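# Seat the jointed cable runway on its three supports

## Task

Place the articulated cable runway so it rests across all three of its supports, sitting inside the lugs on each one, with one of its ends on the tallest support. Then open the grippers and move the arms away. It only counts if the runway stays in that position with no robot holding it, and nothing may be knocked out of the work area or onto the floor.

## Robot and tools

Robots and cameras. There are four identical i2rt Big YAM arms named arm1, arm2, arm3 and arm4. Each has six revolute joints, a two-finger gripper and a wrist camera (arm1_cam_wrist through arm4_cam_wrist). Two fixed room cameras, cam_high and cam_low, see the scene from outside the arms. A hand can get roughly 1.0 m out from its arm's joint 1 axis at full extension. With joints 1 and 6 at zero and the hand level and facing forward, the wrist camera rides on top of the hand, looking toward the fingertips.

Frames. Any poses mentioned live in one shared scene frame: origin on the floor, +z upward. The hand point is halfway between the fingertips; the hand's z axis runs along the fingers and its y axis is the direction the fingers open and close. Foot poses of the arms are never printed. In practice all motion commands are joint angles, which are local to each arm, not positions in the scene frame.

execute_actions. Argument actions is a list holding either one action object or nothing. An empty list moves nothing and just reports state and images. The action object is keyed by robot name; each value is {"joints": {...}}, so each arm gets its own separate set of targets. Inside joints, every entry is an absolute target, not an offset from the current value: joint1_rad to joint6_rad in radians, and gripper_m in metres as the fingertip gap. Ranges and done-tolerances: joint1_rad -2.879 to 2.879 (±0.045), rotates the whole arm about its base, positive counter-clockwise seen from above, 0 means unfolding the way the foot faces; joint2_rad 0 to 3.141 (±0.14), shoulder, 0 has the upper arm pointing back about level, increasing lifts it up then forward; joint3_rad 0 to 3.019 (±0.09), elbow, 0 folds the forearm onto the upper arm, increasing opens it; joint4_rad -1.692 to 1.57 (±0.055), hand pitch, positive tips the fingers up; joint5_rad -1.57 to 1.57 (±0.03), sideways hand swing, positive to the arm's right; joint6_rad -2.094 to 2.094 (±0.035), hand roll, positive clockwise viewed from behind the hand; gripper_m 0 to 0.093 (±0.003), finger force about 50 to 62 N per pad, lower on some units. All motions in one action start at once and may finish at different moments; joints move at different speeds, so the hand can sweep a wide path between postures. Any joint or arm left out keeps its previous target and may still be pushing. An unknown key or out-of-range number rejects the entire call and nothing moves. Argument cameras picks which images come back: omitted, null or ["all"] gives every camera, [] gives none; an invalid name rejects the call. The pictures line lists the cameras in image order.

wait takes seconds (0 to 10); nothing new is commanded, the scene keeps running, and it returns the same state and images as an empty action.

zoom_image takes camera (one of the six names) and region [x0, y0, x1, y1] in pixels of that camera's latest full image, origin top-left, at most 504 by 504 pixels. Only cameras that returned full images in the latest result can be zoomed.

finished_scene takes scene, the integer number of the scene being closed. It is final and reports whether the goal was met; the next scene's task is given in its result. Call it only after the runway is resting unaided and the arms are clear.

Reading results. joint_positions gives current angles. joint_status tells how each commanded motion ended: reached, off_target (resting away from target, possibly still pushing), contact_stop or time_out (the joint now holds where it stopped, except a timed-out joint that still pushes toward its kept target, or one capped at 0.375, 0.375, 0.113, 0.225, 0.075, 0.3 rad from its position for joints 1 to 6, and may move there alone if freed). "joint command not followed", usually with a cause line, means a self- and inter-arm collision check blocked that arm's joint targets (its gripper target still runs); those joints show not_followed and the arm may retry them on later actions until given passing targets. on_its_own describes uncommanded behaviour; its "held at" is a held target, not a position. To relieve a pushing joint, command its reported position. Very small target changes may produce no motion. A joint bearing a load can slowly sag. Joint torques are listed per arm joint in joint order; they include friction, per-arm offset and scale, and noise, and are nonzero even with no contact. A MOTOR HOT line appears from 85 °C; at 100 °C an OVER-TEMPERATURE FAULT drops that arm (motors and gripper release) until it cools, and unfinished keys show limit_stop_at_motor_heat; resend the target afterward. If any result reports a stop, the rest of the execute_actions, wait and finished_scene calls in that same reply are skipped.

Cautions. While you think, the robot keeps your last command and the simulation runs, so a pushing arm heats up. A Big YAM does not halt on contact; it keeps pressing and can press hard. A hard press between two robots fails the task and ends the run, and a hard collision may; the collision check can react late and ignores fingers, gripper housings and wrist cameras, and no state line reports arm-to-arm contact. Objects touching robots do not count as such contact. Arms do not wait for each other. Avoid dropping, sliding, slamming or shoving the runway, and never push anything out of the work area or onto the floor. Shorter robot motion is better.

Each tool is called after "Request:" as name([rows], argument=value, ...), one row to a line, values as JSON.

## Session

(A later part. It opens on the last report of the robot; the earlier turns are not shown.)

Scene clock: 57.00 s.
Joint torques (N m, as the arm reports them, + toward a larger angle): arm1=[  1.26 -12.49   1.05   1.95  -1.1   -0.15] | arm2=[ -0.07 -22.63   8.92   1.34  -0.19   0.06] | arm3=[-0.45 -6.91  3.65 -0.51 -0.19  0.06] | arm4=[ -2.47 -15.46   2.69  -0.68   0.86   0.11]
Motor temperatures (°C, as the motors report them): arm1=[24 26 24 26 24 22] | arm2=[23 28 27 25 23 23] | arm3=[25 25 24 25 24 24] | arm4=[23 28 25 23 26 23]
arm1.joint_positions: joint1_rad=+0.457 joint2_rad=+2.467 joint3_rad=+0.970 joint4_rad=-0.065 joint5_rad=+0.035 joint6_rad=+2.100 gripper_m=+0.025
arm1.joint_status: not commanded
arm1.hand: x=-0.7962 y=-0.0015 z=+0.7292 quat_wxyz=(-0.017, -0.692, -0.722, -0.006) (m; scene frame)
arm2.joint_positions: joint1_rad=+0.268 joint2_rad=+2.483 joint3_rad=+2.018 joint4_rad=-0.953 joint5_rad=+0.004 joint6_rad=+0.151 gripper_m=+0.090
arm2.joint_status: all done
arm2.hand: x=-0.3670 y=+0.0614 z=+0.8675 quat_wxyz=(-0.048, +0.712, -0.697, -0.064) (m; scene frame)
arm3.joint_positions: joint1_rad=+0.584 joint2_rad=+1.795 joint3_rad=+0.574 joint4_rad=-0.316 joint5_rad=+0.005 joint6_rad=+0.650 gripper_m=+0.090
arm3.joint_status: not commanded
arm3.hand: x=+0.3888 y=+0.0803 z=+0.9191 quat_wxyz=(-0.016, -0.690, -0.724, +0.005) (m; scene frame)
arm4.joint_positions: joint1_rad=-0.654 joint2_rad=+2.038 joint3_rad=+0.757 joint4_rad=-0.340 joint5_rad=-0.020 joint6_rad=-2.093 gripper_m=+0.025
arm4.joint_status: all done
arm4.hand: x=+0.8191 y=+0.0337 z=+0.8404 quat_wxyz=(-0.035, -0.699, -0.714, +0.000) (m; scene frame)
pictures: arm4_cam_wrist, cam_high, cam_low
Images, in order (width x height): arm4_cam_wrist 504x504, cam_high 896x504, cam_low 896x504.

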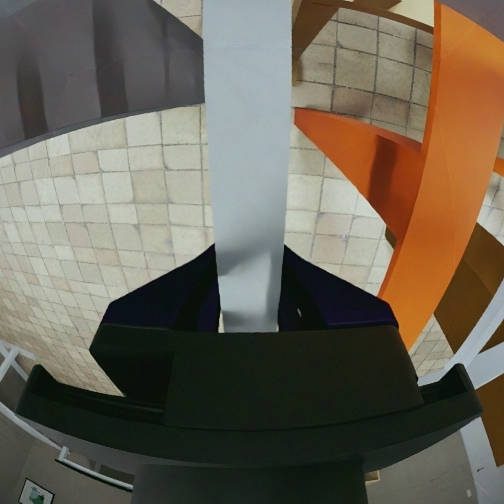

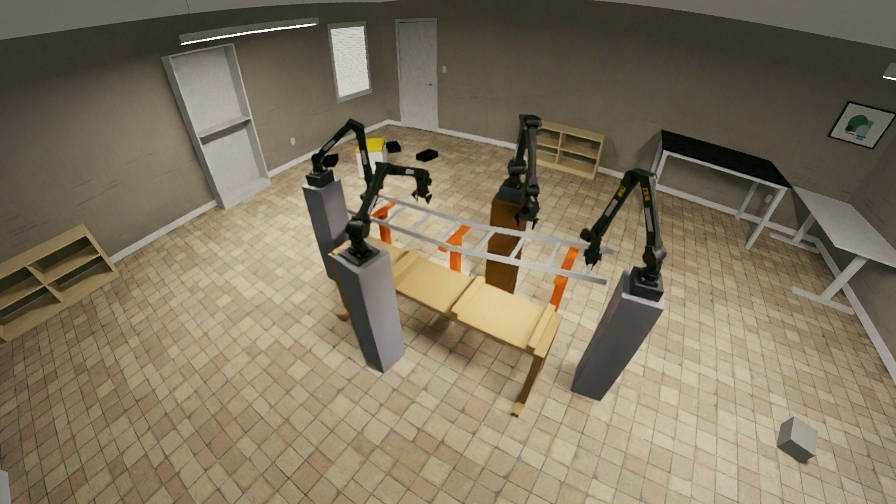

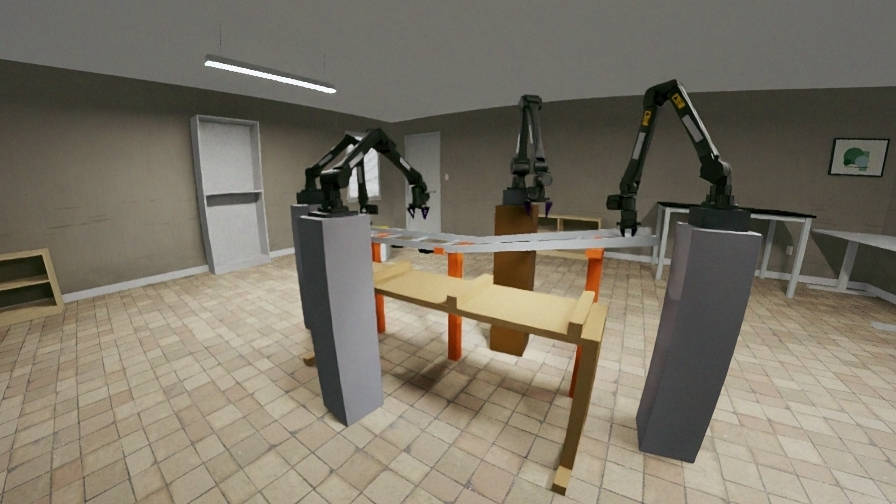

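Request:
execute_actions([
  {"arm4":{"joints":{"gripper_m":0.09,"joint1_rad":-0.655}},"arm1":{"joints":{"gripper_m":0.09}}},
], cameras=[])

Request:
execute_actions([
  {"arm4":{"joints":{"joint2_rad":1.7,"joint4_rad":-0.6}},"arm1":{"joints":{"joint2_rad":2.2,"joint4_rad":-0.3}},"arm2":{"joints":{"joint2_rad":2.3}}},
], cameras=["cam_high","cam_low","arm4_cam_wrist"])

Request:
zoom_image(camera="cam_high", region=[340,180,640,330])

Request:
zoom_image(camera="cam_high", region=[520,220,620,310])

Scene clock: 58.03 s.
Joint torques (N m, as the arm reports them, + toward a larger angle): arm1=[  0.   -14.61   0.57   0.7   -0.01  -0.12] | arm2=[ -0.09 -22.9    9.04   1.43  -0.19   0.07] | arm3=[-0.37 -6.93  3.67 -0.51 -0.19  0.06] | arm4=[ -0.6  -10.1    3.59  -0.21   0.07   0.12]
Motor temperatures (°C, as the motors report them): arm1=[24 26 24 26 24 22] | arm2=[23 28 27 25 23 23] | arm3=[25 25 24 25 24 24] | arm4=[23 28 25 23 26 23]
arm1.joint_positions: joint1_rad=+0.474 joint2_rad=+2.496 joint3_rad=+0.973 joint4_rad=-0.038 joint5_rad=+0.002 joint6_rad=+2.098 gripper_m=+0.090
arm1.joint_status: all done
arm1.hand: x=-0.8067 y=+0.0063 z=+0.7186 quat_wxyz=(-0.002, -0.685, -0.728, -0.010) (m; scene frame)
arm2.joint_positions: joint1_rad=+0.268 joint2_rad=+2.483 joint3_rad=+2.018 joint4_rad=-0.953 joint5_rad=+0.004 joint6_rad=+0.151 gripper_m=+0.090
arm2.joint_status: not commanded
arm2.hand: x=-0.3670 y=+0.0614 z=+0.8675 quat_wxyz=(-0.048, +0.712, -0.697, -0.064) (m; scene frame)
arm3.joint_positions: joint1_rad=+0.584 joint2_rad=+1.795 joint3_rad=+0.574 joint4_rad=-0.316 joint5_rad=+0.005 joint6_rad=+0.650 gripper_m=+0.090
arm3.joint_status: not commanded
arm3.hand: x=+0.3888 y=+0.0803 z=+0.9191 quat_wxyz=(-0.016, -0.690, -0.724, +0.005) (m; scene frame)
arm4.joint_positions: joint1_rad=-0.654 joint2_rad=+1.965 joint3_rad=+0.756 joint4_rad=-0.347 joint5_rad=-0.003 joint6_rad=-2.093 gripper_m=+0.090
arm4.joint_status: all done
arm4.hand: x=+0.8036 y=+0.0452 z=+0.8644 quat_wxyz=(-0.002, -0.699, -0.715, +0.001) (m; scene frame)
pictures: none
No camera images: the call's "cameras" was empty. Leave "cameras" out to get every camera's image.

Scene clock: 59.47 s.
Joint torques (N m, as the arm reports them, + toward a larger angle): arm1=[ -0.18 -14.75   3.72   0.14  -0.01  -0.12] | arm2=[ -0.13 -22.53  10.24   1.75  -0.2    0.06] | arm3=[-0.41 -6.9   3.66 -0.52 -0.19  0.06] | arm4=[-0.57 -8.76  6.16 -0.26  0.06  0.11]
Motor temperatures (°C, as the motors report them): arm1=[24 26 24 26 24 22] | arm2=[23 28 27 25 23 23] | arm3=[25 25 24 25 24 24] | arm4=[23 28 25 23 26 23]
arm1.joint_positions: joint1_rad=+0.474 joint2_rad=+2.186 joint3_rad=+0.973 joint4_rad=-0.293 joint5_rad=+0.002 joint6_rad=+2.097 gripper_m=+0.090
arm1.joint_status: all done
arm1.hand: x=-0.7577 y=+0.0384 z=+0.8401 quat_wxyz=(-0.008, -0.684, -0.728, -0.037) (m; scene frame)
arm2.joint_positions: joint1_rad=+0.268 joint2_rad=+2.283 joint3_rad=+2.012 joint4_rad=-0.953 joint5_rad=+0.004 joint6_rad=+0.151 gripper_m=+0.090
arm2.joint_status: all done
arm2.hand: x=-0.3719 y=+0.0907 z=+1.0133 quat_wxyz=(-0.104, +0.703, -0.689, -0.143) (m; scene frame)
arm3.joint_positions: joint1_rad=+0.584 joint2_rad=+1.795 joint3_rad=+0.574 joint4_rad=-0.316 joint5_rad=+0.005 joint6_rad=+0.650 gripper_m=+0.090
arm3.joint_status: not commanded
arm3.hand: x=+0.3888 y=+0.0803 z=+0.9191 quat_wxyz=(-0.016, -0.690, -0.724, +0.005) (m; scene frame)
arm4.joint_positions: joint1_rad=-0.654 joint2_rad=+1.688 joint3_rad=+0.756 joint4_rad=-0.586 joint5_rad=-0.003 joint6_rad=-2.093 gripper_m=+0.090
arm4.joint_status: all done
arm4.hand: x=+0.7971 y=+0.0487 z=+0.9599 quat_wxyz=(+0.017, -0.699, -0.715, +0.006) (m; scene frame)
pictures: arm4_cam_wrist, cam_high, cam_low
Images, in order (width x height): arm4_cam_wrist 504x504, cam_high 896x504, cam_low 896x504.

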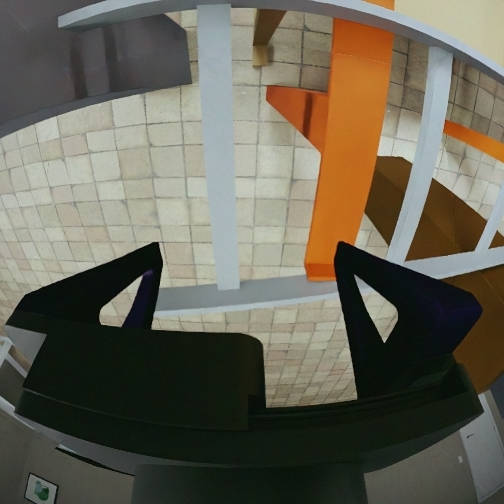

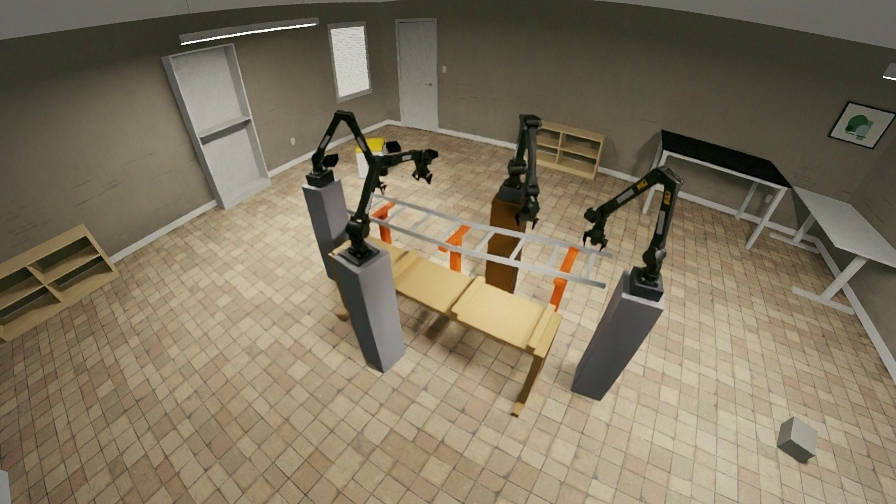

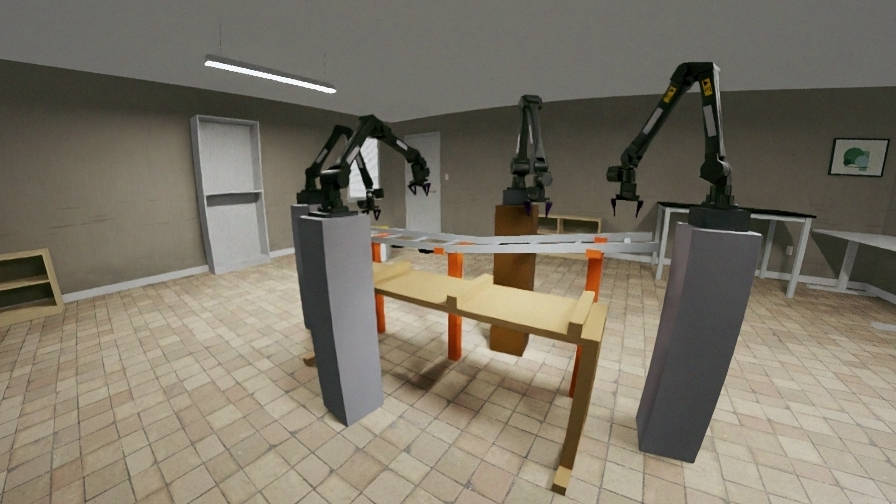

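Region (340, 180, 640, 330) of cam_high's 896x504 image, scaled by 1.680, with more detail than that image has.

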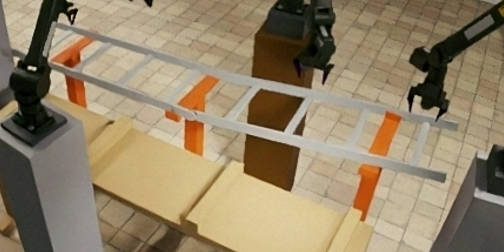

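Region (520, 220, 620, 310) of cam_high's 896x504 image, scaled by 5.040, with more detail than that image has; it fills the top 454 rows of this view, and the rest is white.

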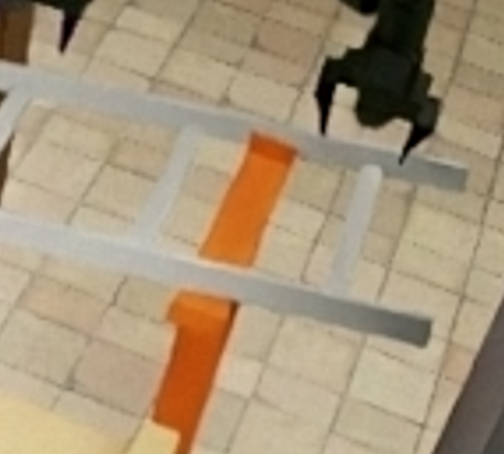

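Request:
zoom_image(camera="cam_low", region=[540,210,680,280])

Request:
zoom_image(camera="cam_high", region=[360,190,500,280])

Request:
zoom_image(camera="arm4_cam_wrist", region=[250,0,504,330])

Region (540, 210, 680, 280) of cam_low's 896x504 image, scaled by 3.600, with more detail than that image has.

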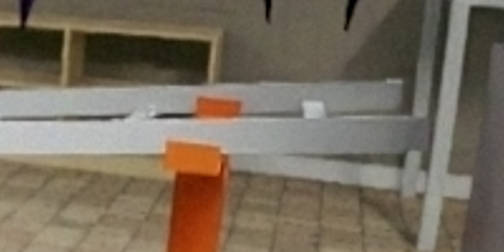

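Region (360, 190, 500, 280) of cam_high's 896x504 image, scaled by 3.600, with more detail than that image has; it fills the top 324 rows of this view, and the rest is white.

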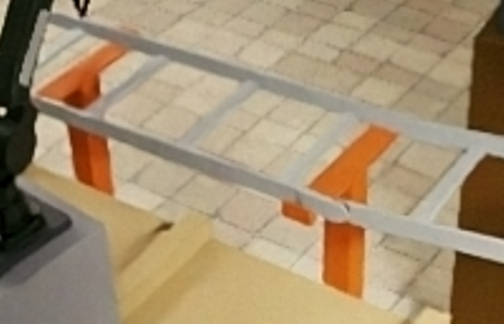

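Region (250, 0, 504, 330) of arm4_cam_wrist's 504x504 image, scaled by 1.527, with more detail than that image has; it fills the left 388 columns of this view, and the rest is white.

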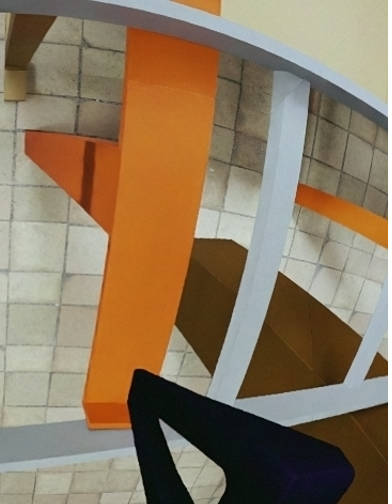

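Request:
execute_actions([
  {"arm4":{"joints":{"joint1_rad":-0.35,"joint2_rad":1.45,"joint3_rad":0.85,"joint4_rad":-0.97}},"arm2":{"joints":{"joint1_rad":-0.3,"joint2_rad":2.2,"joint4_rad":-1.3}},"arm1":{"joints":{"joint2_rad":1.9,"joint4_rad":-0.6}}},
], cameras=["arm4_cam_wrist","arm2_cam_wrist","arm1_cam_wrist"])

Scene clock: 62.13 s.
Joint torques (N m, as the arm reports them, + toward a larger angle): arm1=[ -0.2  -13.8    6.38   0.14  -0.01  -0.12] | arm2=[ -0.36 -21.61  10.17   0.92  -0.1    0.03] | arm3=[-0.49 -6.9   3.68 -0.52 -0.19  0.06] | arm4=[-0.85 -7.85  9.87 -0.28 -0.07  0.11]
Motor temperatures (°C, as the motors report them): arm1=[24 26 24 25 24 22] | arm2=[23 28 27 25 23 23] | arm3=[25 24 24 25 24 24] | arm4=[23 27 25 23 26 23]
arm1.joint_positions: joint1_rad=+0.474 joint2_rad=+1.887 joint3_rad=+0.973 joint4_rad=-0.594 joint5_rad=+0.002 joint6_rad=+2.097 gripper_m=+0.090
arm1.joint_status: all done
arm1.hand: x=-0.7524 y=+0.0415 z=+0.9642 quat_wxyz=(-0.008, -0.684, -0.728, -0.036) (m; scene frame)
arm2.joint_positions: joint1_rad=-0.296 joint2_rad=+2.197 joint3_rad=+2.012 joint4_rad=-1.291 joint5_rad=+0.002 joint6_rad=+0.155 gripper_m=+0.090
arm2.joint_status: all done
arm2.hand: x=+0.0267 y=-0.0261 z=+1.0545 quat_wxyz=(-0.038, +0.489, -0.871, -0.032) (m; scene frame)
arm3.joint_positions: joint1_rad=+0.584 joint2_rad=+1.795 joint3_rad=+0.574 joint4_rad=-0.316 joint5_rad=+0.005 joint6_rad=+0.650 gripper_m=+0.090
arm3.joint_status: not commanded
arm3.hand: x=+0.3888 y=+0.0803 z=+0.9191 quat_wxyz=(-0.016, -0.690, -0.724, +0.005) (m; scene frame)
arm4.joint_positions: joint1_rad=-0.344 joint2_rad=+1.441 joint3_rad=+0.829 joint4_rad=-0.956 joint5_rad=+0.000 joint6_rad=-2.093 gripper_m=+0.090
arm4.joint_status: all done
arm4.hand: x=+0.7771 y=-0.0628 z=+1.0634 quat_wxyz=(-0.007, -0.580, -0.814, -0.001) (m; scene frame)
pictures: arm1_cam_wrist, arm2_cam_wrist, arm4_cam_wrist
Images, in order (width x height): arm1_cam_wrist 504x504, arm2_cam_wrist 504x504, arm4_cam_wrist 504x504.

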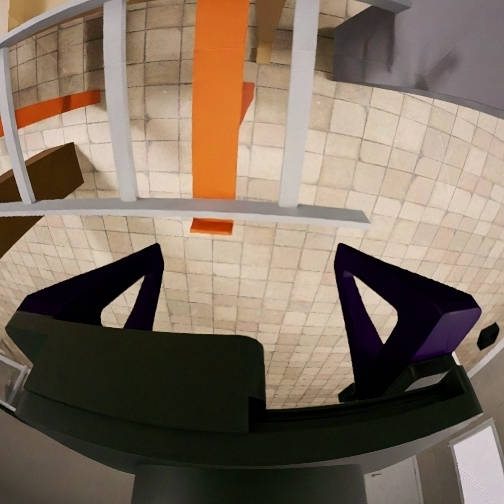

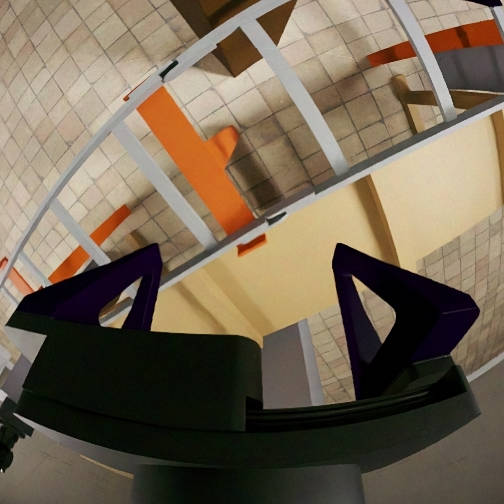

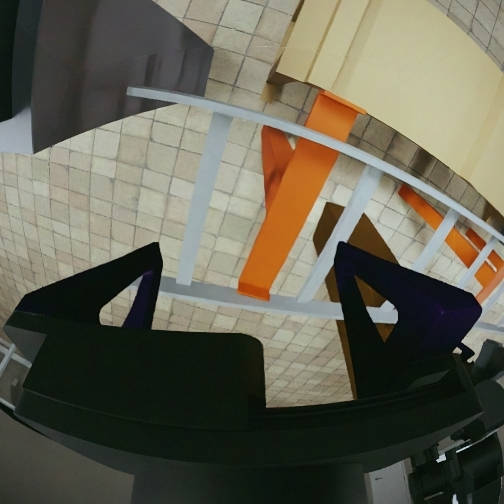

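Request:
zoom_image(camera="arm4_cam_wrist", region=[200,60,400,330])

Region (200, 60, 400, 330) of arm4_cam_wrist's 504x504 image, scaled by 1.867, with more detail than that image has; it fills the left 373 columns of this view, and the rest is white.

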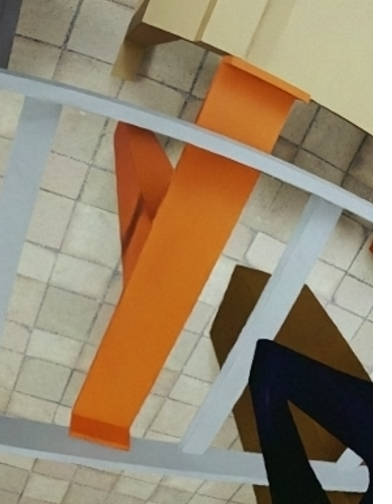

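Request:
execute_actions([
  {"arm4":{"joints":{"joint1_rad":-0.654,"joint2_rad":1.85,"joint3_rad":0.765,"joint4_rad":-0.47}},"arm2":{"joints":{"joint1_rad":0.3,"joint2_rad":1.9}}},
], cameras=[])

Request:
execute_actions([
  {"arm4":{"joints":{"joint2_rad":2.05,"joint4_rad":-0.28}}},
], cameras=["arm4_cam_wrist","cam_low"])

Scene clock: 64.00 s.
Joint torques (N m, as the arm reports them, + toward a larger angle): arm1=[ -0.22 -13.81   6.4    0.14  -0.01  -0.11] | arm2=[  0.14 -17.28  10.3    1.43   0.06   0.03] | arm3=[-0.39 -6.86  3.67 -0.52 -0.18  0.06] | arm4=[  0.05 -11.09   4.44   0.75  -0.07   0.12]
Motor temperatures (°C, as the motors report them): arm1=[24 26 25 25 24 22] | arm2=[23 28 27 25 23 23] | arm3=[25 24 24 25 24 24] | arm4=[23 27 26 23 26 23]
arm1.joint_positions: joint1_rad=+0.474 joint2_rad=+1.887 joint3_rad=+0.973 joint4_rad=-0.594 joint5_rad=+0.002 joint6_rad=+2.097 gripper_m=+0.090
arm1.joint_status: not commanded
arm1.hand: x=-0.7524 y=+0.0415 z=+0.9642 quat_wxyz=(-0.008, -0.684, -0.728, -0.036) (m; scene frame)
arm2.joint_positions: joint1_rad=+0.292 joint2_rad=+1.892 joint3_rad=+2.017 joint4_rad=-1.293 joint5_rad=-0.002 joint6_rad=+0.155 gripper_m=+0.090
arm2.joint_status: all done
arm2.hand: x=-0.3727 y=-0.0041 z=+1.2633 quat_wxyz=(-0.116, +0.707, -0.677, -0.168) (m; scene frame)
arm3.joint_positions: joint1_rad=+0.584 joint2_rad=+1.795 joint3_rad=+0.574 joint4_rad=-0.316 joint5_rad=+0.005 joint6_rad=+0.650 gripper_m=+0.090
arm3.joint_status: not commanded
arm3.hand: x=+0.3888 y=+0.0803 z=+0.9191 quat_wxyz=(-0.016, -0.690, -0.724, +0.005) (m; scene frame)
arm4.joint_positions: joint1_rad=-0.660 joint2_rad=+1.858 joint3_rad=+0.763 joint4_rad=-0.485 joint5_rad=+0.000 joint6_rad=-2.093 gripper_m=+0.090
arm4.joint_status: all done
arm4.hand: x=+0.8058 y=+0.0472 z=+0.9026 quat_wxyz=(-0.013, -0.701, -0.713, -0.004) (m; scene frame)
pictures: none
No camera images: the call's "cameras" was empty. Leave "cameras" out to get every camera's image.

Scene clock: 65.00 s.
Joint torques (N m, as the arm reports them, + toward a larger angle): arm1=[ -0.18 -13.77   6.4    0.14  -0.01  -0.11] | arm2=[  0.41 -17.58  10.26   1.48   0.06   0.03] | arm3=[-0.36 -6.95  3.66 -0.51 -0.2   0.06] | arm4=[  0.08 -12.11   2.41   0.73  -0.07   0.12]
Motor temperatures (°C, as the motors report them): arm1=[24 26 25 25 24 22] | arm2=[23 28 27 25 23 23] | arm3=[25 24 24 25 24 24] | arm4=[23 27 25 23 26 23]
arm1.joint_positions: joint1_rad=+0.474 joint2_rad=+1.887 joint3_rad=+0.973 joint4_rad=-0.594 joint5_rad=+0.002 joint6_rad=+2.097 gripper_m=+0.090
arm1.joint_status: not commanded
arm1.hand: x=-0.7524 y=+0.0415 z=+0.9642 quat_wxyz=(-0.008, -0.684, -0.728, -0.036) (m; scene frame)
arm2.joint_positions: joint1_rad=+0.292 joint2_rad=+1.892 joint3_rad=+2.017 joint4_rad=-1.293 joint5_rad=-0.002 joint6_rad=+0.155 gripper_m=+0.090
arm2.joint_status: not commanded
arm2.hand: x=-0.3727 y=-0.0041 z=+1.2633 quat_wxyz=(-0.116, +0.707, -0.677, -0.168) (m; scene frame)
arm3.joint_positions: joint1_rad=+0.584 joint2_rad=+1.795 joint3_rad=+0.574 joint4_rad=-0.316 joint5_rad=+0.005 joint6_rad=+0.650 gripper_m=+0.090
arm3.joint_status: not commanded
arm3.hand: x=+0.3888 y=+0.0803 z=+0.9191 quat_wxyz=(-0.016, -0.690, -0.724, +0.005) (m; scene frame)
arm4.joint_positions: joint1_rad=-0.660 joint2_rad=+2.062 joint3_rad=+0.763 joint4_rad=-0.295 joint5_rad=+0.000 joint6_rad=-2.093 gripper_m=+0.090
arm4.joint_status: all done
arm4.hand: x=+0.8152 y=+0.0421 z=+0.8326 quat_wxyz=(-0.019, -0.701, -0.713, -0.006) (m; scene frame)
pictures: arm4_cam_wrist, cam_low
Images, in order (width x height): arm4_cam_wrist 504x504, cam_low 896x504.

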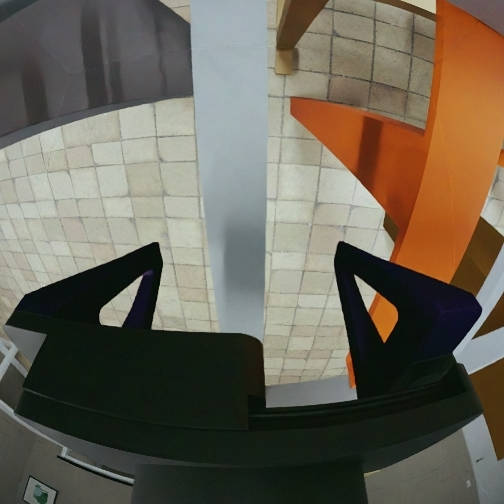

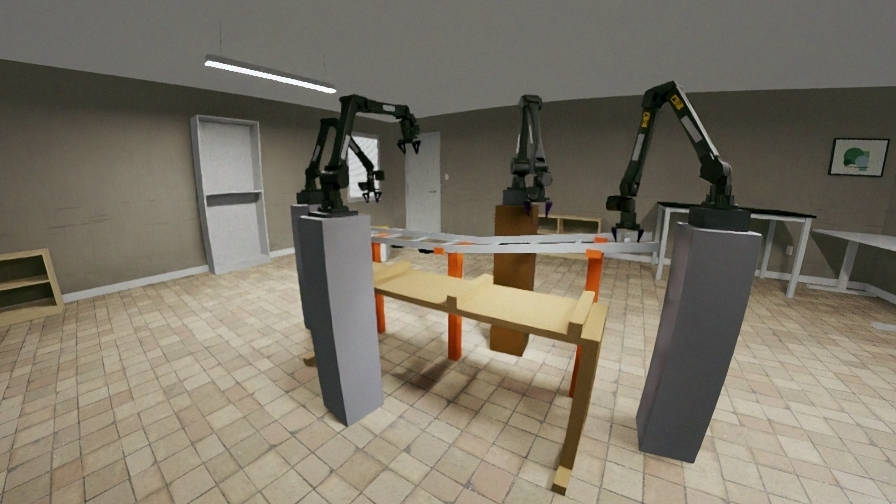

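Request:
execute_actions([
  {"arm4":{"joints":{"joint2_rad":2.09,"joint4_rad":-0.27}}},
], cameras=[])

Request:
execute_actions([
  {"arm4":{"joints":{"gripper_m":0}}},
], cameras=[])

Request:
execute_actions([
  {"arm4":{"joints":{"joint2_rad":1.84,"joint4_rad":-0.5}}},
], cameras=[])

Request:
execute_actions([
  {"arm4":{"joints":{"joint1_rad":-0.54,"joint2_rad":1.8,"joint3_rad":0.725,"joint4_rad":-0.5,"joint6_rad":-1.97}}},
], cameras=["arm4_cam_wrist","cam_low","cam_high"])

Request:
zoom_image(camera="cam_high", region=[500,200,640,330])

Scene clock: 65.90 s.
Joint torques (N m, as the arm reports them, + toward a larger angle): arm1=[ -0.21 -13.79   6.41   0.15  -0.01  -0.11] | arm2=[  0.4  -17.78  10.28   1.52   0.06   0.03] | arm3=[-0.39 -6.9   3.64 -0.51 -0.19  0.05] | arm4=[ -0.05 -10.28   2.34   0.75  -0.07   0.11]
Motor temperatures (°C, as the motors report them): arm1=[24 26 25 25 24 22] | arm2=[23 28 28 25 23 23] | arm3=[25 24 24 25 24 24] | arm4=[23 27 25 23 25 23]
arm1.joint_positions: joint1_rad=+0.474 joint2_rad=+1.887 joint3_rad=+0.973 joint4_rad=-0.594 joint5_rad=+0.002 joint6_rad=+2.097 gripper_m=+0.090
arm1.joint_status: not commanded
arm1.hand: x=-0.7524 y=+0.0415 z=+0.9642 quat_wxyz=(-0.008, -0.684, -0.728, -0.036) (m; scene frame)
arm2.joint_positions: joint1_rad=+0.292 joint2_rad=+1.892 joint3_rad=+2.017 joint4_rad=-1.293 joint5_rad=-0.002 joint6_rad=+0.155 gripper_m=+0.090
arm2.joint_status: not commanded
arm2.hand: x=-0.3727 y=-0.0041 z=+1.2633 quat_wxyz=(-0.116, +0.707, -0.677, -0.168) (m; scene frame)
arm3.joint_positions: joint1_rad=+0.584 joint2_rad=+1.795 joint3_rad=+0.574 joint4_rad=-0.316 joint5_rad=+0.005 joint6_rad=+0.650 gripper_m=+0.090
arm3.joint_status: not commanded
arm3.hand: x=+0.3888 y=+0.0803 z=+0.9191 quat_wxyz=(-0.016, -0.690, -0.724, +0.005) (m; scene frame)
arm4.joint_positions: joint1_rad=-0.660 joint2_rad=+2.078 joint3_rad=+0.763 joint4_rad=-0.284 joint5_rad=+0.000 joint6_rad=-2.093 gripper_m=+0.090
arm4.joint_status: all done
arm4.hand: x=+0.8175 y=+0.0409 z=+0.8270 quat_wxyz=(-0.022, -0.701, -0.713, -0.007) (m; scene frame)
pictures: none
No camera images: the call's "cameras" was empty. Leave "cameras" out to get every camera's image.

Scene clock: 66.60 s.
Joint torques (N m, as the arm reports them, + toward a larger angle): arm1=[ -0.16 -13.86   6.4    0.13  -0.01  -0.12] | arm2=[  0.44 -17.85  10.26   1.51   0.06   0.02] | arm3=[-0.36 -6.82  3.68 -0.52 -0.19  0.06] | arm4=[  0.1  -10.29   2.59   0.71  -0.41   0.11]
Motor temperatures (°C, as the motors report them): arm1=[24 26 25 25 24 22] | arm2=[23 28 28 25 23 23] | arm3=[25 24 24 25 24 24] | arm4=[23 27 25 23 25 23]
arm1.joint_positions: joint1_rad=+0.474 joint2_rad=+1.887 joint3_rad=+0.973 joint4_rad=-0.594 joint5_rad=+0.002 joint6_rad=+2.097 gripper_m=+0.090
arm1.joint_status: not commanded
arm1.hand: x=-0.7524 y=+0.0415 z=+0.9642 quat_wxyz=(-0.008, -0.684, -0.728, -0.036) (m; scene frame)
arm2.joint_positions: joint1_rad=+0.292 joint2_rad=+1.892 joint3_rad=+2.017 joint4_rad=-1.293 joint5_rad=-0.002 joint6_rad=+0.155 gripper_m=+0.090
arm2.joint_status: not commanded
arm2.hand: x=-0.3727 y=-0.0041 z=+1.2633 quat_wxyz=(-0.116, +0.707, -0.677, -0.168) (m; scene frame)
arm3.joint_positions: joint1_rad=+0.584 joint2_rad=+1.795 joint3_rad=+0.574 joint4_rad=-0.316 joint5_rad=+0.005 joint6_rad=+0.650 gripper_m=+0.090
arm3.joint_status: not commanded
arm3.hand: x=+0.3888 y=+0.0803 z=+0.9191 quat_wxyz=(-0.016, -0.690, -0.724, +0.005) (m; scene frame)
arm4.joint_positions: joint1_rad=-0.660 joint2_rad=+2.078 joint3_rad=+0.760 joint4_rad=-0.284 joint5_rad=+0.007 joint6_rad=-2.093 gripper_m=+0.025
arm4.joint_status: gripper_m off_target (ended at +0.025, target +0.000)
arm4.hand: x=+0.8203 y=+0.0408 z=+0.8266 quat_wxyz=(-0.023, -0.701, -0.713, -0.011) (m; scene frame)
pictures: none
No camera images: the call's "cameras" was empty. Leave "cameras" out to get every camera's image.

Scene clock: 67.57 s.
Joint torques (N m, as the arm reports them, + toward a larger angle): arm1=[ -0.15 -13.79   6.4    0.12  -0.01  -0.11] | arm2=[  0.37 -18.05  10.26   1.49   0.06   0.03] | arm3=[-0.56 -6.87  3.68 -0.5  -0.18  0.06] | arm4=[ -0.6  -15.69   3.4   -0.82  -0.29   0.11]
Motor temperatures (°C, as the motors report them): arm1=[24 26 25 25 24 22] | arm2=[23 28 28 25 23 23] | arm3=[25 24 24 25 24 24] | arm4=[23 27 25 23 25 23]
arm1.joint_positions: joint1_rad=+0.474 joint2_rad=+1.887 joint3_rad=+0.973 joint4_rad=-0.594 joint5_rad=+0.002 joint6_rad=+2.097 gripper_m=+0.090
arm1.joint_status: not commanded
arm1.hand: x=-0.7524 y=+0.0415 z=+0.9642 quat_wxyz=(-0.008, -0.684, -0.728, -0.036) (m; scene frame)
arm2.joint_positions: joint1_rad=+0.292 joint2_rad=+1.892 joint3_rad=+2.017 joint4_rad=-1.293 joint5_rad=-0.002 joint6_rad=+0.155 gripper_m=+0.090
arm2.joint_status: not commanded
arm2.hand: x=-0.3727 y=-0.0041 z=+1.2633 quat_wxyz=(-0.116, +0.707, -0.677, -0.168) (m; scene frame)
arm3.joint_positions: joint1_rad=+0.584 joint2_rad=+1.795 joint3_rad=+0.574 joint4_rad=-0.316 joint5_rad=+0.005 joint6_rad=+0.650 gripper_m=+0.090
arm3.joint_status: not commanded
arm3.hand: x=+0.3888 y=+0.0803 z=+0.9191 quat_wxyz=(-0.016, -0.690, -0.724, +0.005) (m; scene frame)
arm4.joint_positions: joint1_rad=-0.650 joint2_rad=+1.917 joint3_rad=+0.768 joint4_rad=-0.474 joint5_rad=+0.004 joint6_rad=-2.093 gripper_m=+0.025
arm4.joint_status: all done
arm4.hand: x=+0.8129 y=+0.0403 z=+0.8833 quat_wxyz=(-0.033, -0.697, -0.716, -0.012) (m; scene frame)
pictures: none
No camera images: the call's "cameras" was empty. Leave "cameras" out to get every camera's image.

Scene clock: 68.40 s.
Joint torques (N m, as the arm reports them, + toward a larger angle): arm1=[ -0.15 -13.73   6.38   0.14  -0.01  -0.11] | arm2=[  0.41 -17.85  10.26   1.5    0.07   0.02] | arm3=[-0.36 -6.88  3.67 -0.53 -0.19  0.06] | arm4=[ -0.27 -16.41   3.67  -0.88  -0.39  -0.07]
Motor temperatures (°C, as the motors report them): arm1=[24 26 25 25 24 22] | arm2=[23 28 28 25 23 23] | arm3=[25 24 24 25 24 24] | arm4=[23 27 25 23 25 23]
arm1.joint_positions: joint1_rad=+0.474 joint2_rad=+1.887 joint3_rad=+0.973 joint4_rad=-0.594 joint5_rad=+0.002 joint6_rad=+2.097 gripper_m=+0.090
arm1.joint_status: not commanded
arm1.hand: x=-0.7524 y=+0.0415 z=+0.9642 quat_wxyz=(-0.008, -0.684, -0.728, -0.036) (m; scene frame)
arm2.joint_positions: joint1_rad=+0.292 joint2_rad=+1.892 joint3_rad=+2.017 joint4_rad=-1.293 joint5_rad=-0.002 joint6_rad=+0.155 gripper_m=+0.090
arm2.joint_status: not commanded
arm2.hand: x=-0.3727 y=-0.0041 z=+1.2633 quat_wxyz=(-0.116, +0.707, -0.677, -0.168) (m; scene frame)
arm3.joint_positions: joint1_rad=+0.584 joint2_rad=+1.795 joint3_rad=+0.574 joint4_rad=-0.316 joint5_rad=+0.005 joint6_rad=+0.650 gripper_m=+0.090
arm3.joint_status: not commanded
arm3.hand: x=+0.3888 y=+0.0803 z=+0.9191 quat_wxyz=(-0.016, -0.690, -0.724, +0.005) (m; scene frame)
arm4.joint_positions: joint1_rad=-0.542 joint2_rad=+1.894 joint3_rad=+0.722 joint4_rad=-0.474 joint5_rad=+0.007 joint6_rad=-1.958 gripper_m=+0.025
arm4.joint_status: all done
arm4.hand: x=+0.8164 y=-0.0026 z=+0.8848 quat_wxyz=(-0.042, -0.706, -0.706, -0.021) (m; scene frame)
pictures: arm4_cam_wrist, cam_high, cam_low
Images, in order (width x height): arm4_cam_wrist 504x504, cam_high 896x504, cam_low 896x504.

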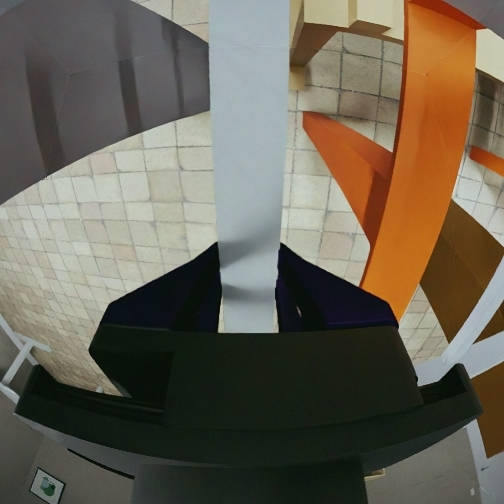

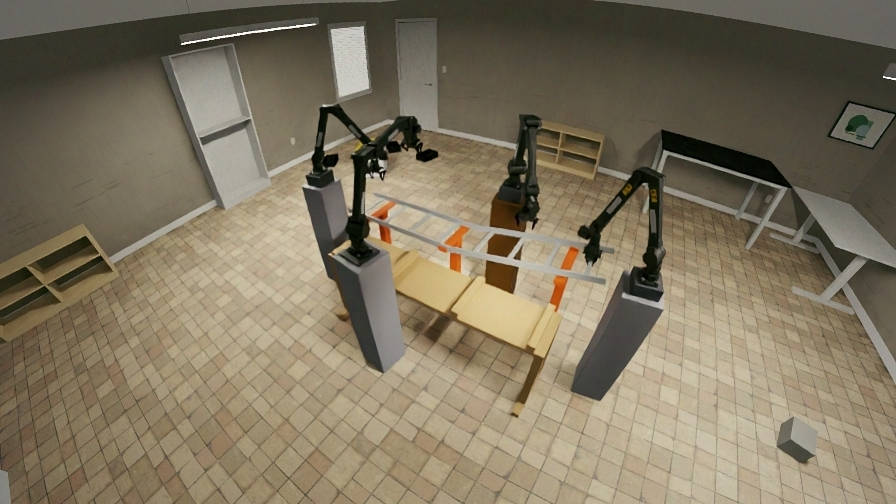

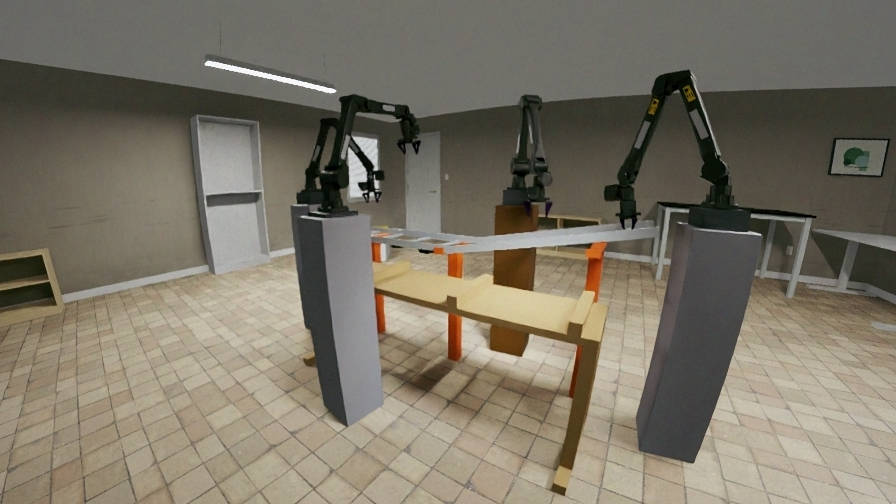

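Region (500, 200, 640, 330) of cam_high's 896x504 image, scaled by 3.600, with more detail than that image has; it fills the top 468 rows of this view, and the rest is white.

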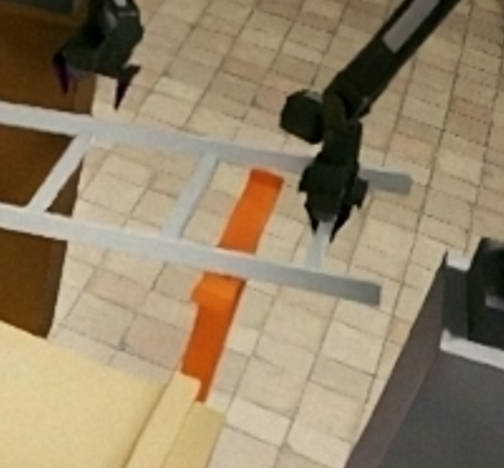

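Request:
execute_actions([
  {"arm4":{"joints":{"joint2_rad":1.98,"joint4_rad":-0.32}}},
], cameras=["cam_low","cam_high"])

Request:
zoom_image(camera="cam_high", region=[500,200,640,330])

Request:
zoom_image(camera="cam_low", region=[540,200,680,280])

Scene clock: 69.43 s.
Joint torques (N m, as the arm reports them, + toward a larger angle): arm1=[ -0.18 -13.74   6.4    0.15  -0.01  -0.11] | arm2=[  0.48 -17.88  10.24   1.46   0.06   0.02] | arm3=[-0.34 -6.89  3.65 -0.51 -0.18  0.06] | arm4=[  0.17 -14.67   2.78  -0.43  -0.54  -0.07]
Motor temperatures (°C, as the motors report them): arm1=[24 26 25 25 24 22] | arm2=[23 28 28 25 23 23] | arm3=[25 24 24 25 24 24] | arm4=[23 28 25 23 25 23]
arm1.joint_positions: joint1_rad=+0.474 joint2_rad=+1.887 joint3_rad=+0.973 joint4_rad=-0.594 joint5_rad=+0.002 joint6_rad=+2.097 gripper_m=+0.090
arm1.joint_status: not commanded
arm1.hand: x=-0.7524 y=+0.0415 z=+0.9642 quat_wxyz=(-0.008, -0.684, -0.728, -0.036) (m; scene frame)
arm2.joint_positions: joint1_rad=+0.292 joint2_rad=+1.892 joint3_rad=+2.017 joint4_rad=-1.293 joint5_rad=-0.002 joint6_rad=+0.155 gripper_m=+0.090
arm2.joint_status: not commanded
arm2.hand: x=-0.3727 y=-0.0041 z=+1.2633 quat_wxyz=(-0.116, +0.707, -0.677, -0.168) (m; scene frame)
arm3.joint_positions: joint1_rad=+0.584 joint2_rad=+1.795 joint3_rad=+0.574 joint4_rad=-0.316 joint5_rad=+0.005 joint6_rad=+0.650 gripper_m=+0.090
arm3.joint_status: not commanded
arm3.hand: x=+0.3888 y=+0.0803 z=+0.9191 quat_wxyz=(-0.016, -0.690, -0.724, +0.005) (m; scene frame)
arm4.joint_positions: joint1_rad=-0.547 joint2_rad=+2.045 joint3_rad=+0.715 joint4_rad=-0.306 joint5_rad=+0.009 joint6_rad=-1.958 gripper_m=+0.025
arm4.joint_status: all done
arm4.hand: x=+0.8236 y=-0.0032 z=+0.8343 quat_wxyz=(-0.036, -0.708, -0.705, -0.020) (m; scene frame)
pictures: cam_high, cam_low
Images, in order (width x height): cam_high 896x504, cam_low 896x504.

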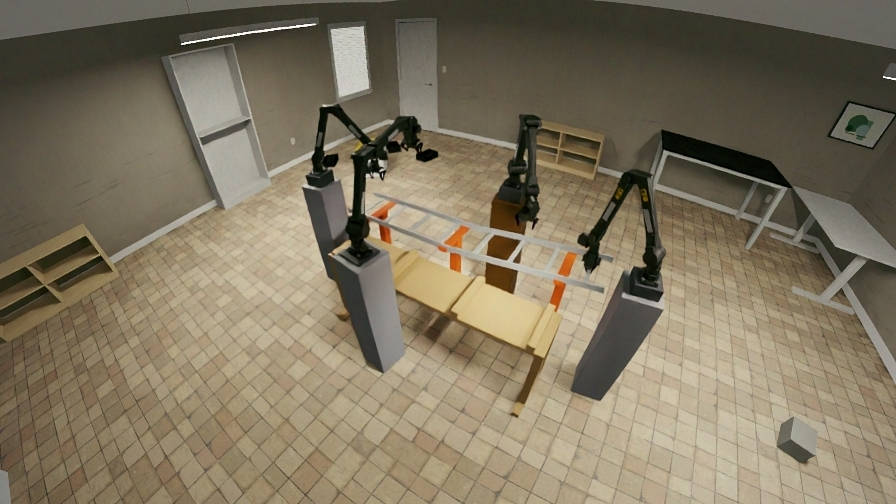

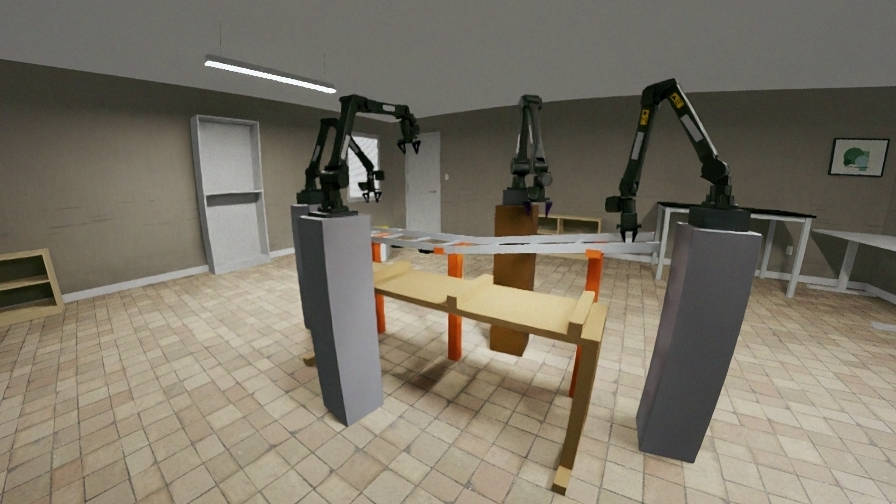

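Region (500, 200, 640, 330) of cam_high's 896x504 image, scaled by 3.600, with more detail than that image has; it fills the top 468 rows of this view, and the rest is white.

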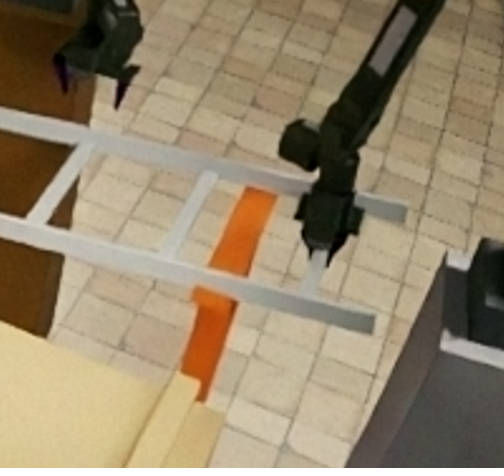

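Region (540, 200, 680, 280) of cam_low's 896x504 image, scaled by 3.600, with more detail than that image has; it fills the top 288 rows of this view, and the rest is white.

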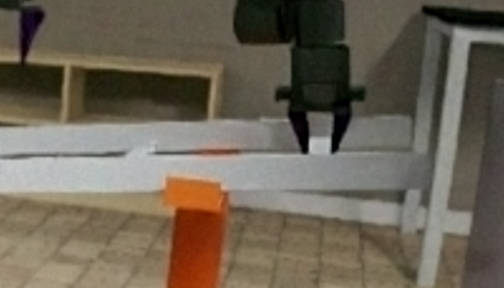

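Far rail moved inward. Release and view from above.

Request:
execute_actions([
  {"arm4":{"joints":{"gripper_m":0.09}}},
], cameras=[])

Request:
execute_actions([
  {"arm4":{"joints":{"joint2_rad":1.5,"joint3_rad":0.8,"joint4_rad":-0.87}},"arm1":{"joints":{"joint2_rad":1.6}},"arm3":{"joints":{"joint2_rad":1.4,"joint4_rad":-0.7}}},
], cameras=["cam_low","cam_high","arm4_cam_wrist"])

Request:
zoom_image(camera="cam_high", region=[350,180,640,330])

Scene clock: 70.63 s.
Joint torques (N m, as the arm reports them, + toward a larger angle): arm1=[ -0.21 -13.82   6.4    0.13  -0.01  -0.11] | arm2=[  0.46 -17.83  10.26   1.5    0.06   0.02] | arm3=[-0.39 -6.88  3.64 -0.51 -0.19  0.06] | arm4=[  0.19 -10.28   3.68  -0.19  -0.25  -0.05]
Motor temperatures (°C, as the motors report them): arm1=[24 26 25 25 24 22] | arm2=[23 28 28 25 23 23] | arm3=[25 24 24 25 24 24] | arm4=[23 28 25 23 25 23]
arm1.joint_positions: joint1_rad=+0.474 joint2_rad=+1.887 joint3_rad=+0.973 joint4_rad=-0.594 joint5_rad=+0.002 joint6_rad=+2.097 gripper_m=+0.090
arm1.joint_status: not commanded
arm1.hand: x=-0.7524 y=+0.0415 z=+0.9642 quat_wxyz=(-0.008, -0.684, -0.728, -0.036) (m; scene frame)
arm2.joint_positions: joint1_rad=+0.292 joint2_rad=+1.892 joint3_rad=+2.017 joint4_rad=-1.293 joint5_rad=-0.002 joint6_rad=+0.155 gripper_m=+0.090
arm2.joint_status: not commanded
arm2.hand: x=-0.3727 y=-0.0041 z=+1.2633 quat_wxyz=(-0.116, +0.707, -0.677, -0.168) (m; scene frame)
arm3.joint_positions: joint1_rad=+0.584 joint2_rad=+1.795 joint3_rad=+0.574 joint4_rad=-0.316 joint5_rad=+0.005 joint6_rad=+0.650 gripper_m=+0.090
arm3.joint_status: not commanded
arm3.hand: x=+0.3888 y=+0.0803 z=+0.9191 quat_wxyz=(-0.016, -0.690, -0.724, +0.005) (m; scene frame)
arm4.joint_positions: joint1_rad=-0.546 joint2_rad=+1.976 joint3_rad=+0.715 joint4_rad=-0.308 joint5_rad=+0.003 joint6_rad=-1.958 gripper_m=+0.090
arm4.joint_status: all done
arm4.hand: x=+0.8043 y=+0.0034 z=+0.8558 quat_wxyz=(-0.007, -0.709, -0.706, -0.004) (m; scene frame)
pictures: none
No camera images: the call's "cameras" was empty. Leave "cameras" out to get every camera's image.

Scene clock: 71.90 s.
Joint torques (N m, as the arm reports them, + toward a larger angle): arm1=[ -0.17 -12.11   9.04   0.77  -0.01  -0.14] | arm2=[  0.42 -17.99  10.23   1.48   0.07   0.03] | arm3=[-0.33 -4.9   6.69 -0.49 -0.19  0.07] | arm4=[ 0.09 -7.89  9.31 -0.28 -0.24 -0.05]
Motor temperatures (°C, as the motors report them): arm1=[24 26 25 25 23 22] | arm2=[23 28 28 25 23 23] | arm3=[25 24 24 25 24 24] | arm4=[23 27 25 23 25 23]
arm1.joint_positions: joint1_rad=+0.474 joint2_rad=+1.589 joint3_rad=+0.973 joint4_rad=-0.595 joint5_rad=+0.002 joint6_rad=+2.097 gripper_m=+0.090
arm1.joint_status: all done
arm1.hand: x=-0.7185 y=+0.0636 z=+1.1002 quat_wxyz=(-0.041, -0.673, -0.716, -0.179) (m; scene frame)
arm2.joint_positions: joint1_rad=+0.292 joint2_rad=+1.892 joint3_rad=+2.017 joint4_rad=-1.293 joint5_rad=-0.002 joint6_rad=+0.155 gripper_m=+0.090
arm2.joint_status: not commanded
arm2.hand: x=-0.3727 y=-0.0041 z=+1.2633 quat_wxyz=(-0.116, +0.707, -0.677, -0.168) (m; scene frame)
arm3.joint_positions: joint1_rad=+0.584 joint2_rad=+1.399 joint3_rad=+0.574 joint4_rad=-0.686 joint5_rad=+0.005 joint6_rad=+0.650 gripper_m=+0.090
arm3.joint_status: all done
arm3.hand: x=+0.3802 y=+0.0907 z=+1.0282 quat_wxyz=(-0.028, -0.690, -0.723, +0.006) (m; scene frame)
arm4.joint_positions: joint1_rad=-0.546 joint2_rad=+1.488 joint3_rad=+0.779 joint4_rad=-0.855 joint5_rad=+0.003 joint6_rad=-1.959 gripper_m=+0.090
arm4.joint_status: all done
arm4.hand: x=+0.8021 y=+0.0045 z=+1.0328 quat_wxyz=(-0.005, -0.708, -0.706, -0.003) (m; scene frame)
pictures: arm4_cam_wrist, cam_high, cam_low
Images, in order (width x height): arm4_cam_wrist 504x504, cam_high 896x504, cam_low 896x504.

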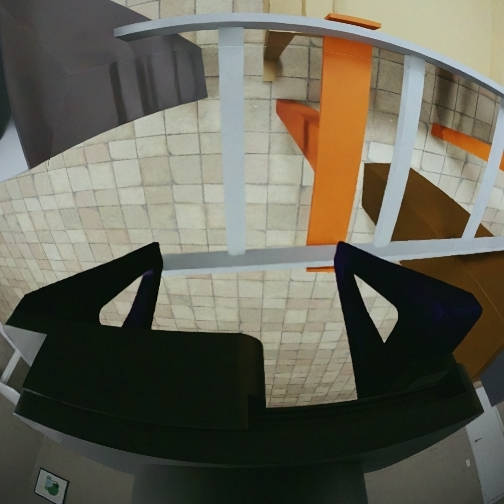

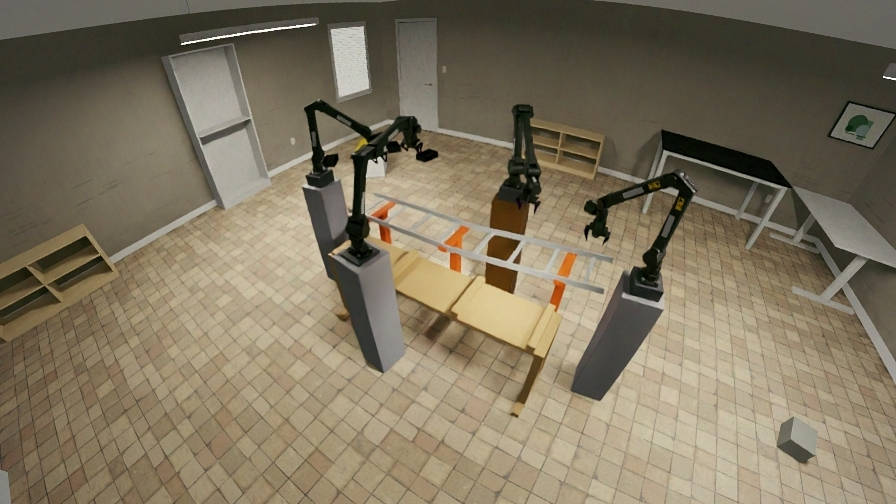

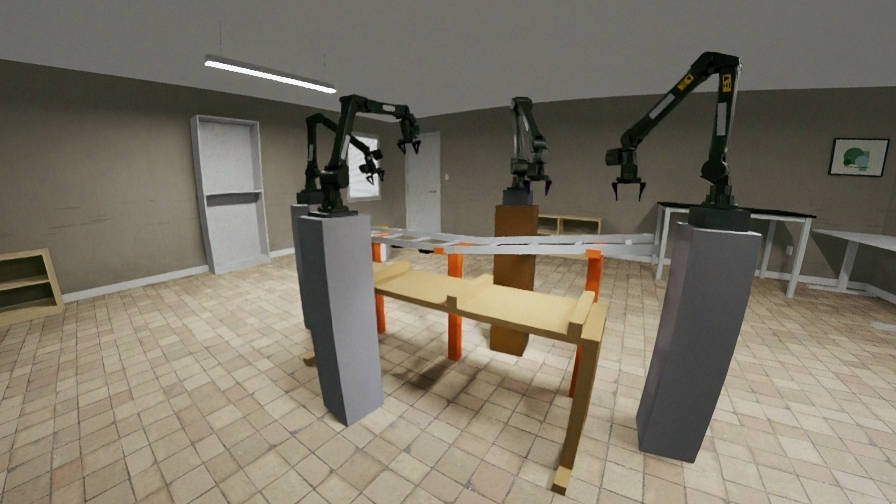

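Region (350, 180, 640, 330) of cam_high's 896x504 image, scaled by 1.738, with more detail than that image has; it fills the top 261 rows of this view, and the rest is white.

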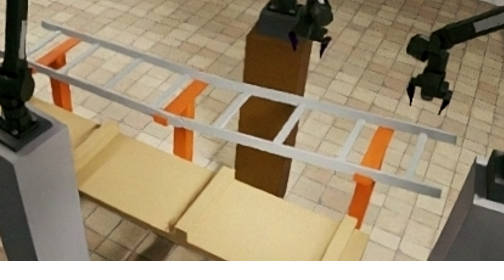

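Request:
zoom_image(camera="cam_high", region=[360,190,500,280])

Request:
zoom_image(camera="cam_low", region=[360,210,640,280])

Region (360, 190, 500, 280) of cam_high's 896x504 image, scaled by 3.600, with more detail than that image has; it fills the top 324 rows of this view, and the rest is white.

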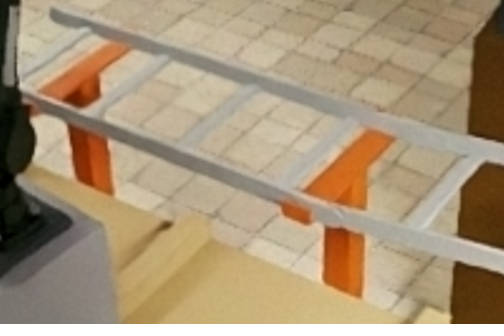

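Region (360, 210, 640, 280) of cam_low's 896x504 image, scaled by 1.800, with more detail than that image has; it fills the top 126 rows of this view, and the rest is white.

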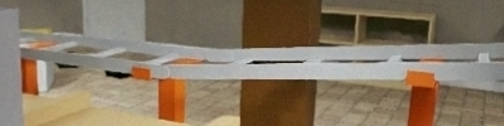

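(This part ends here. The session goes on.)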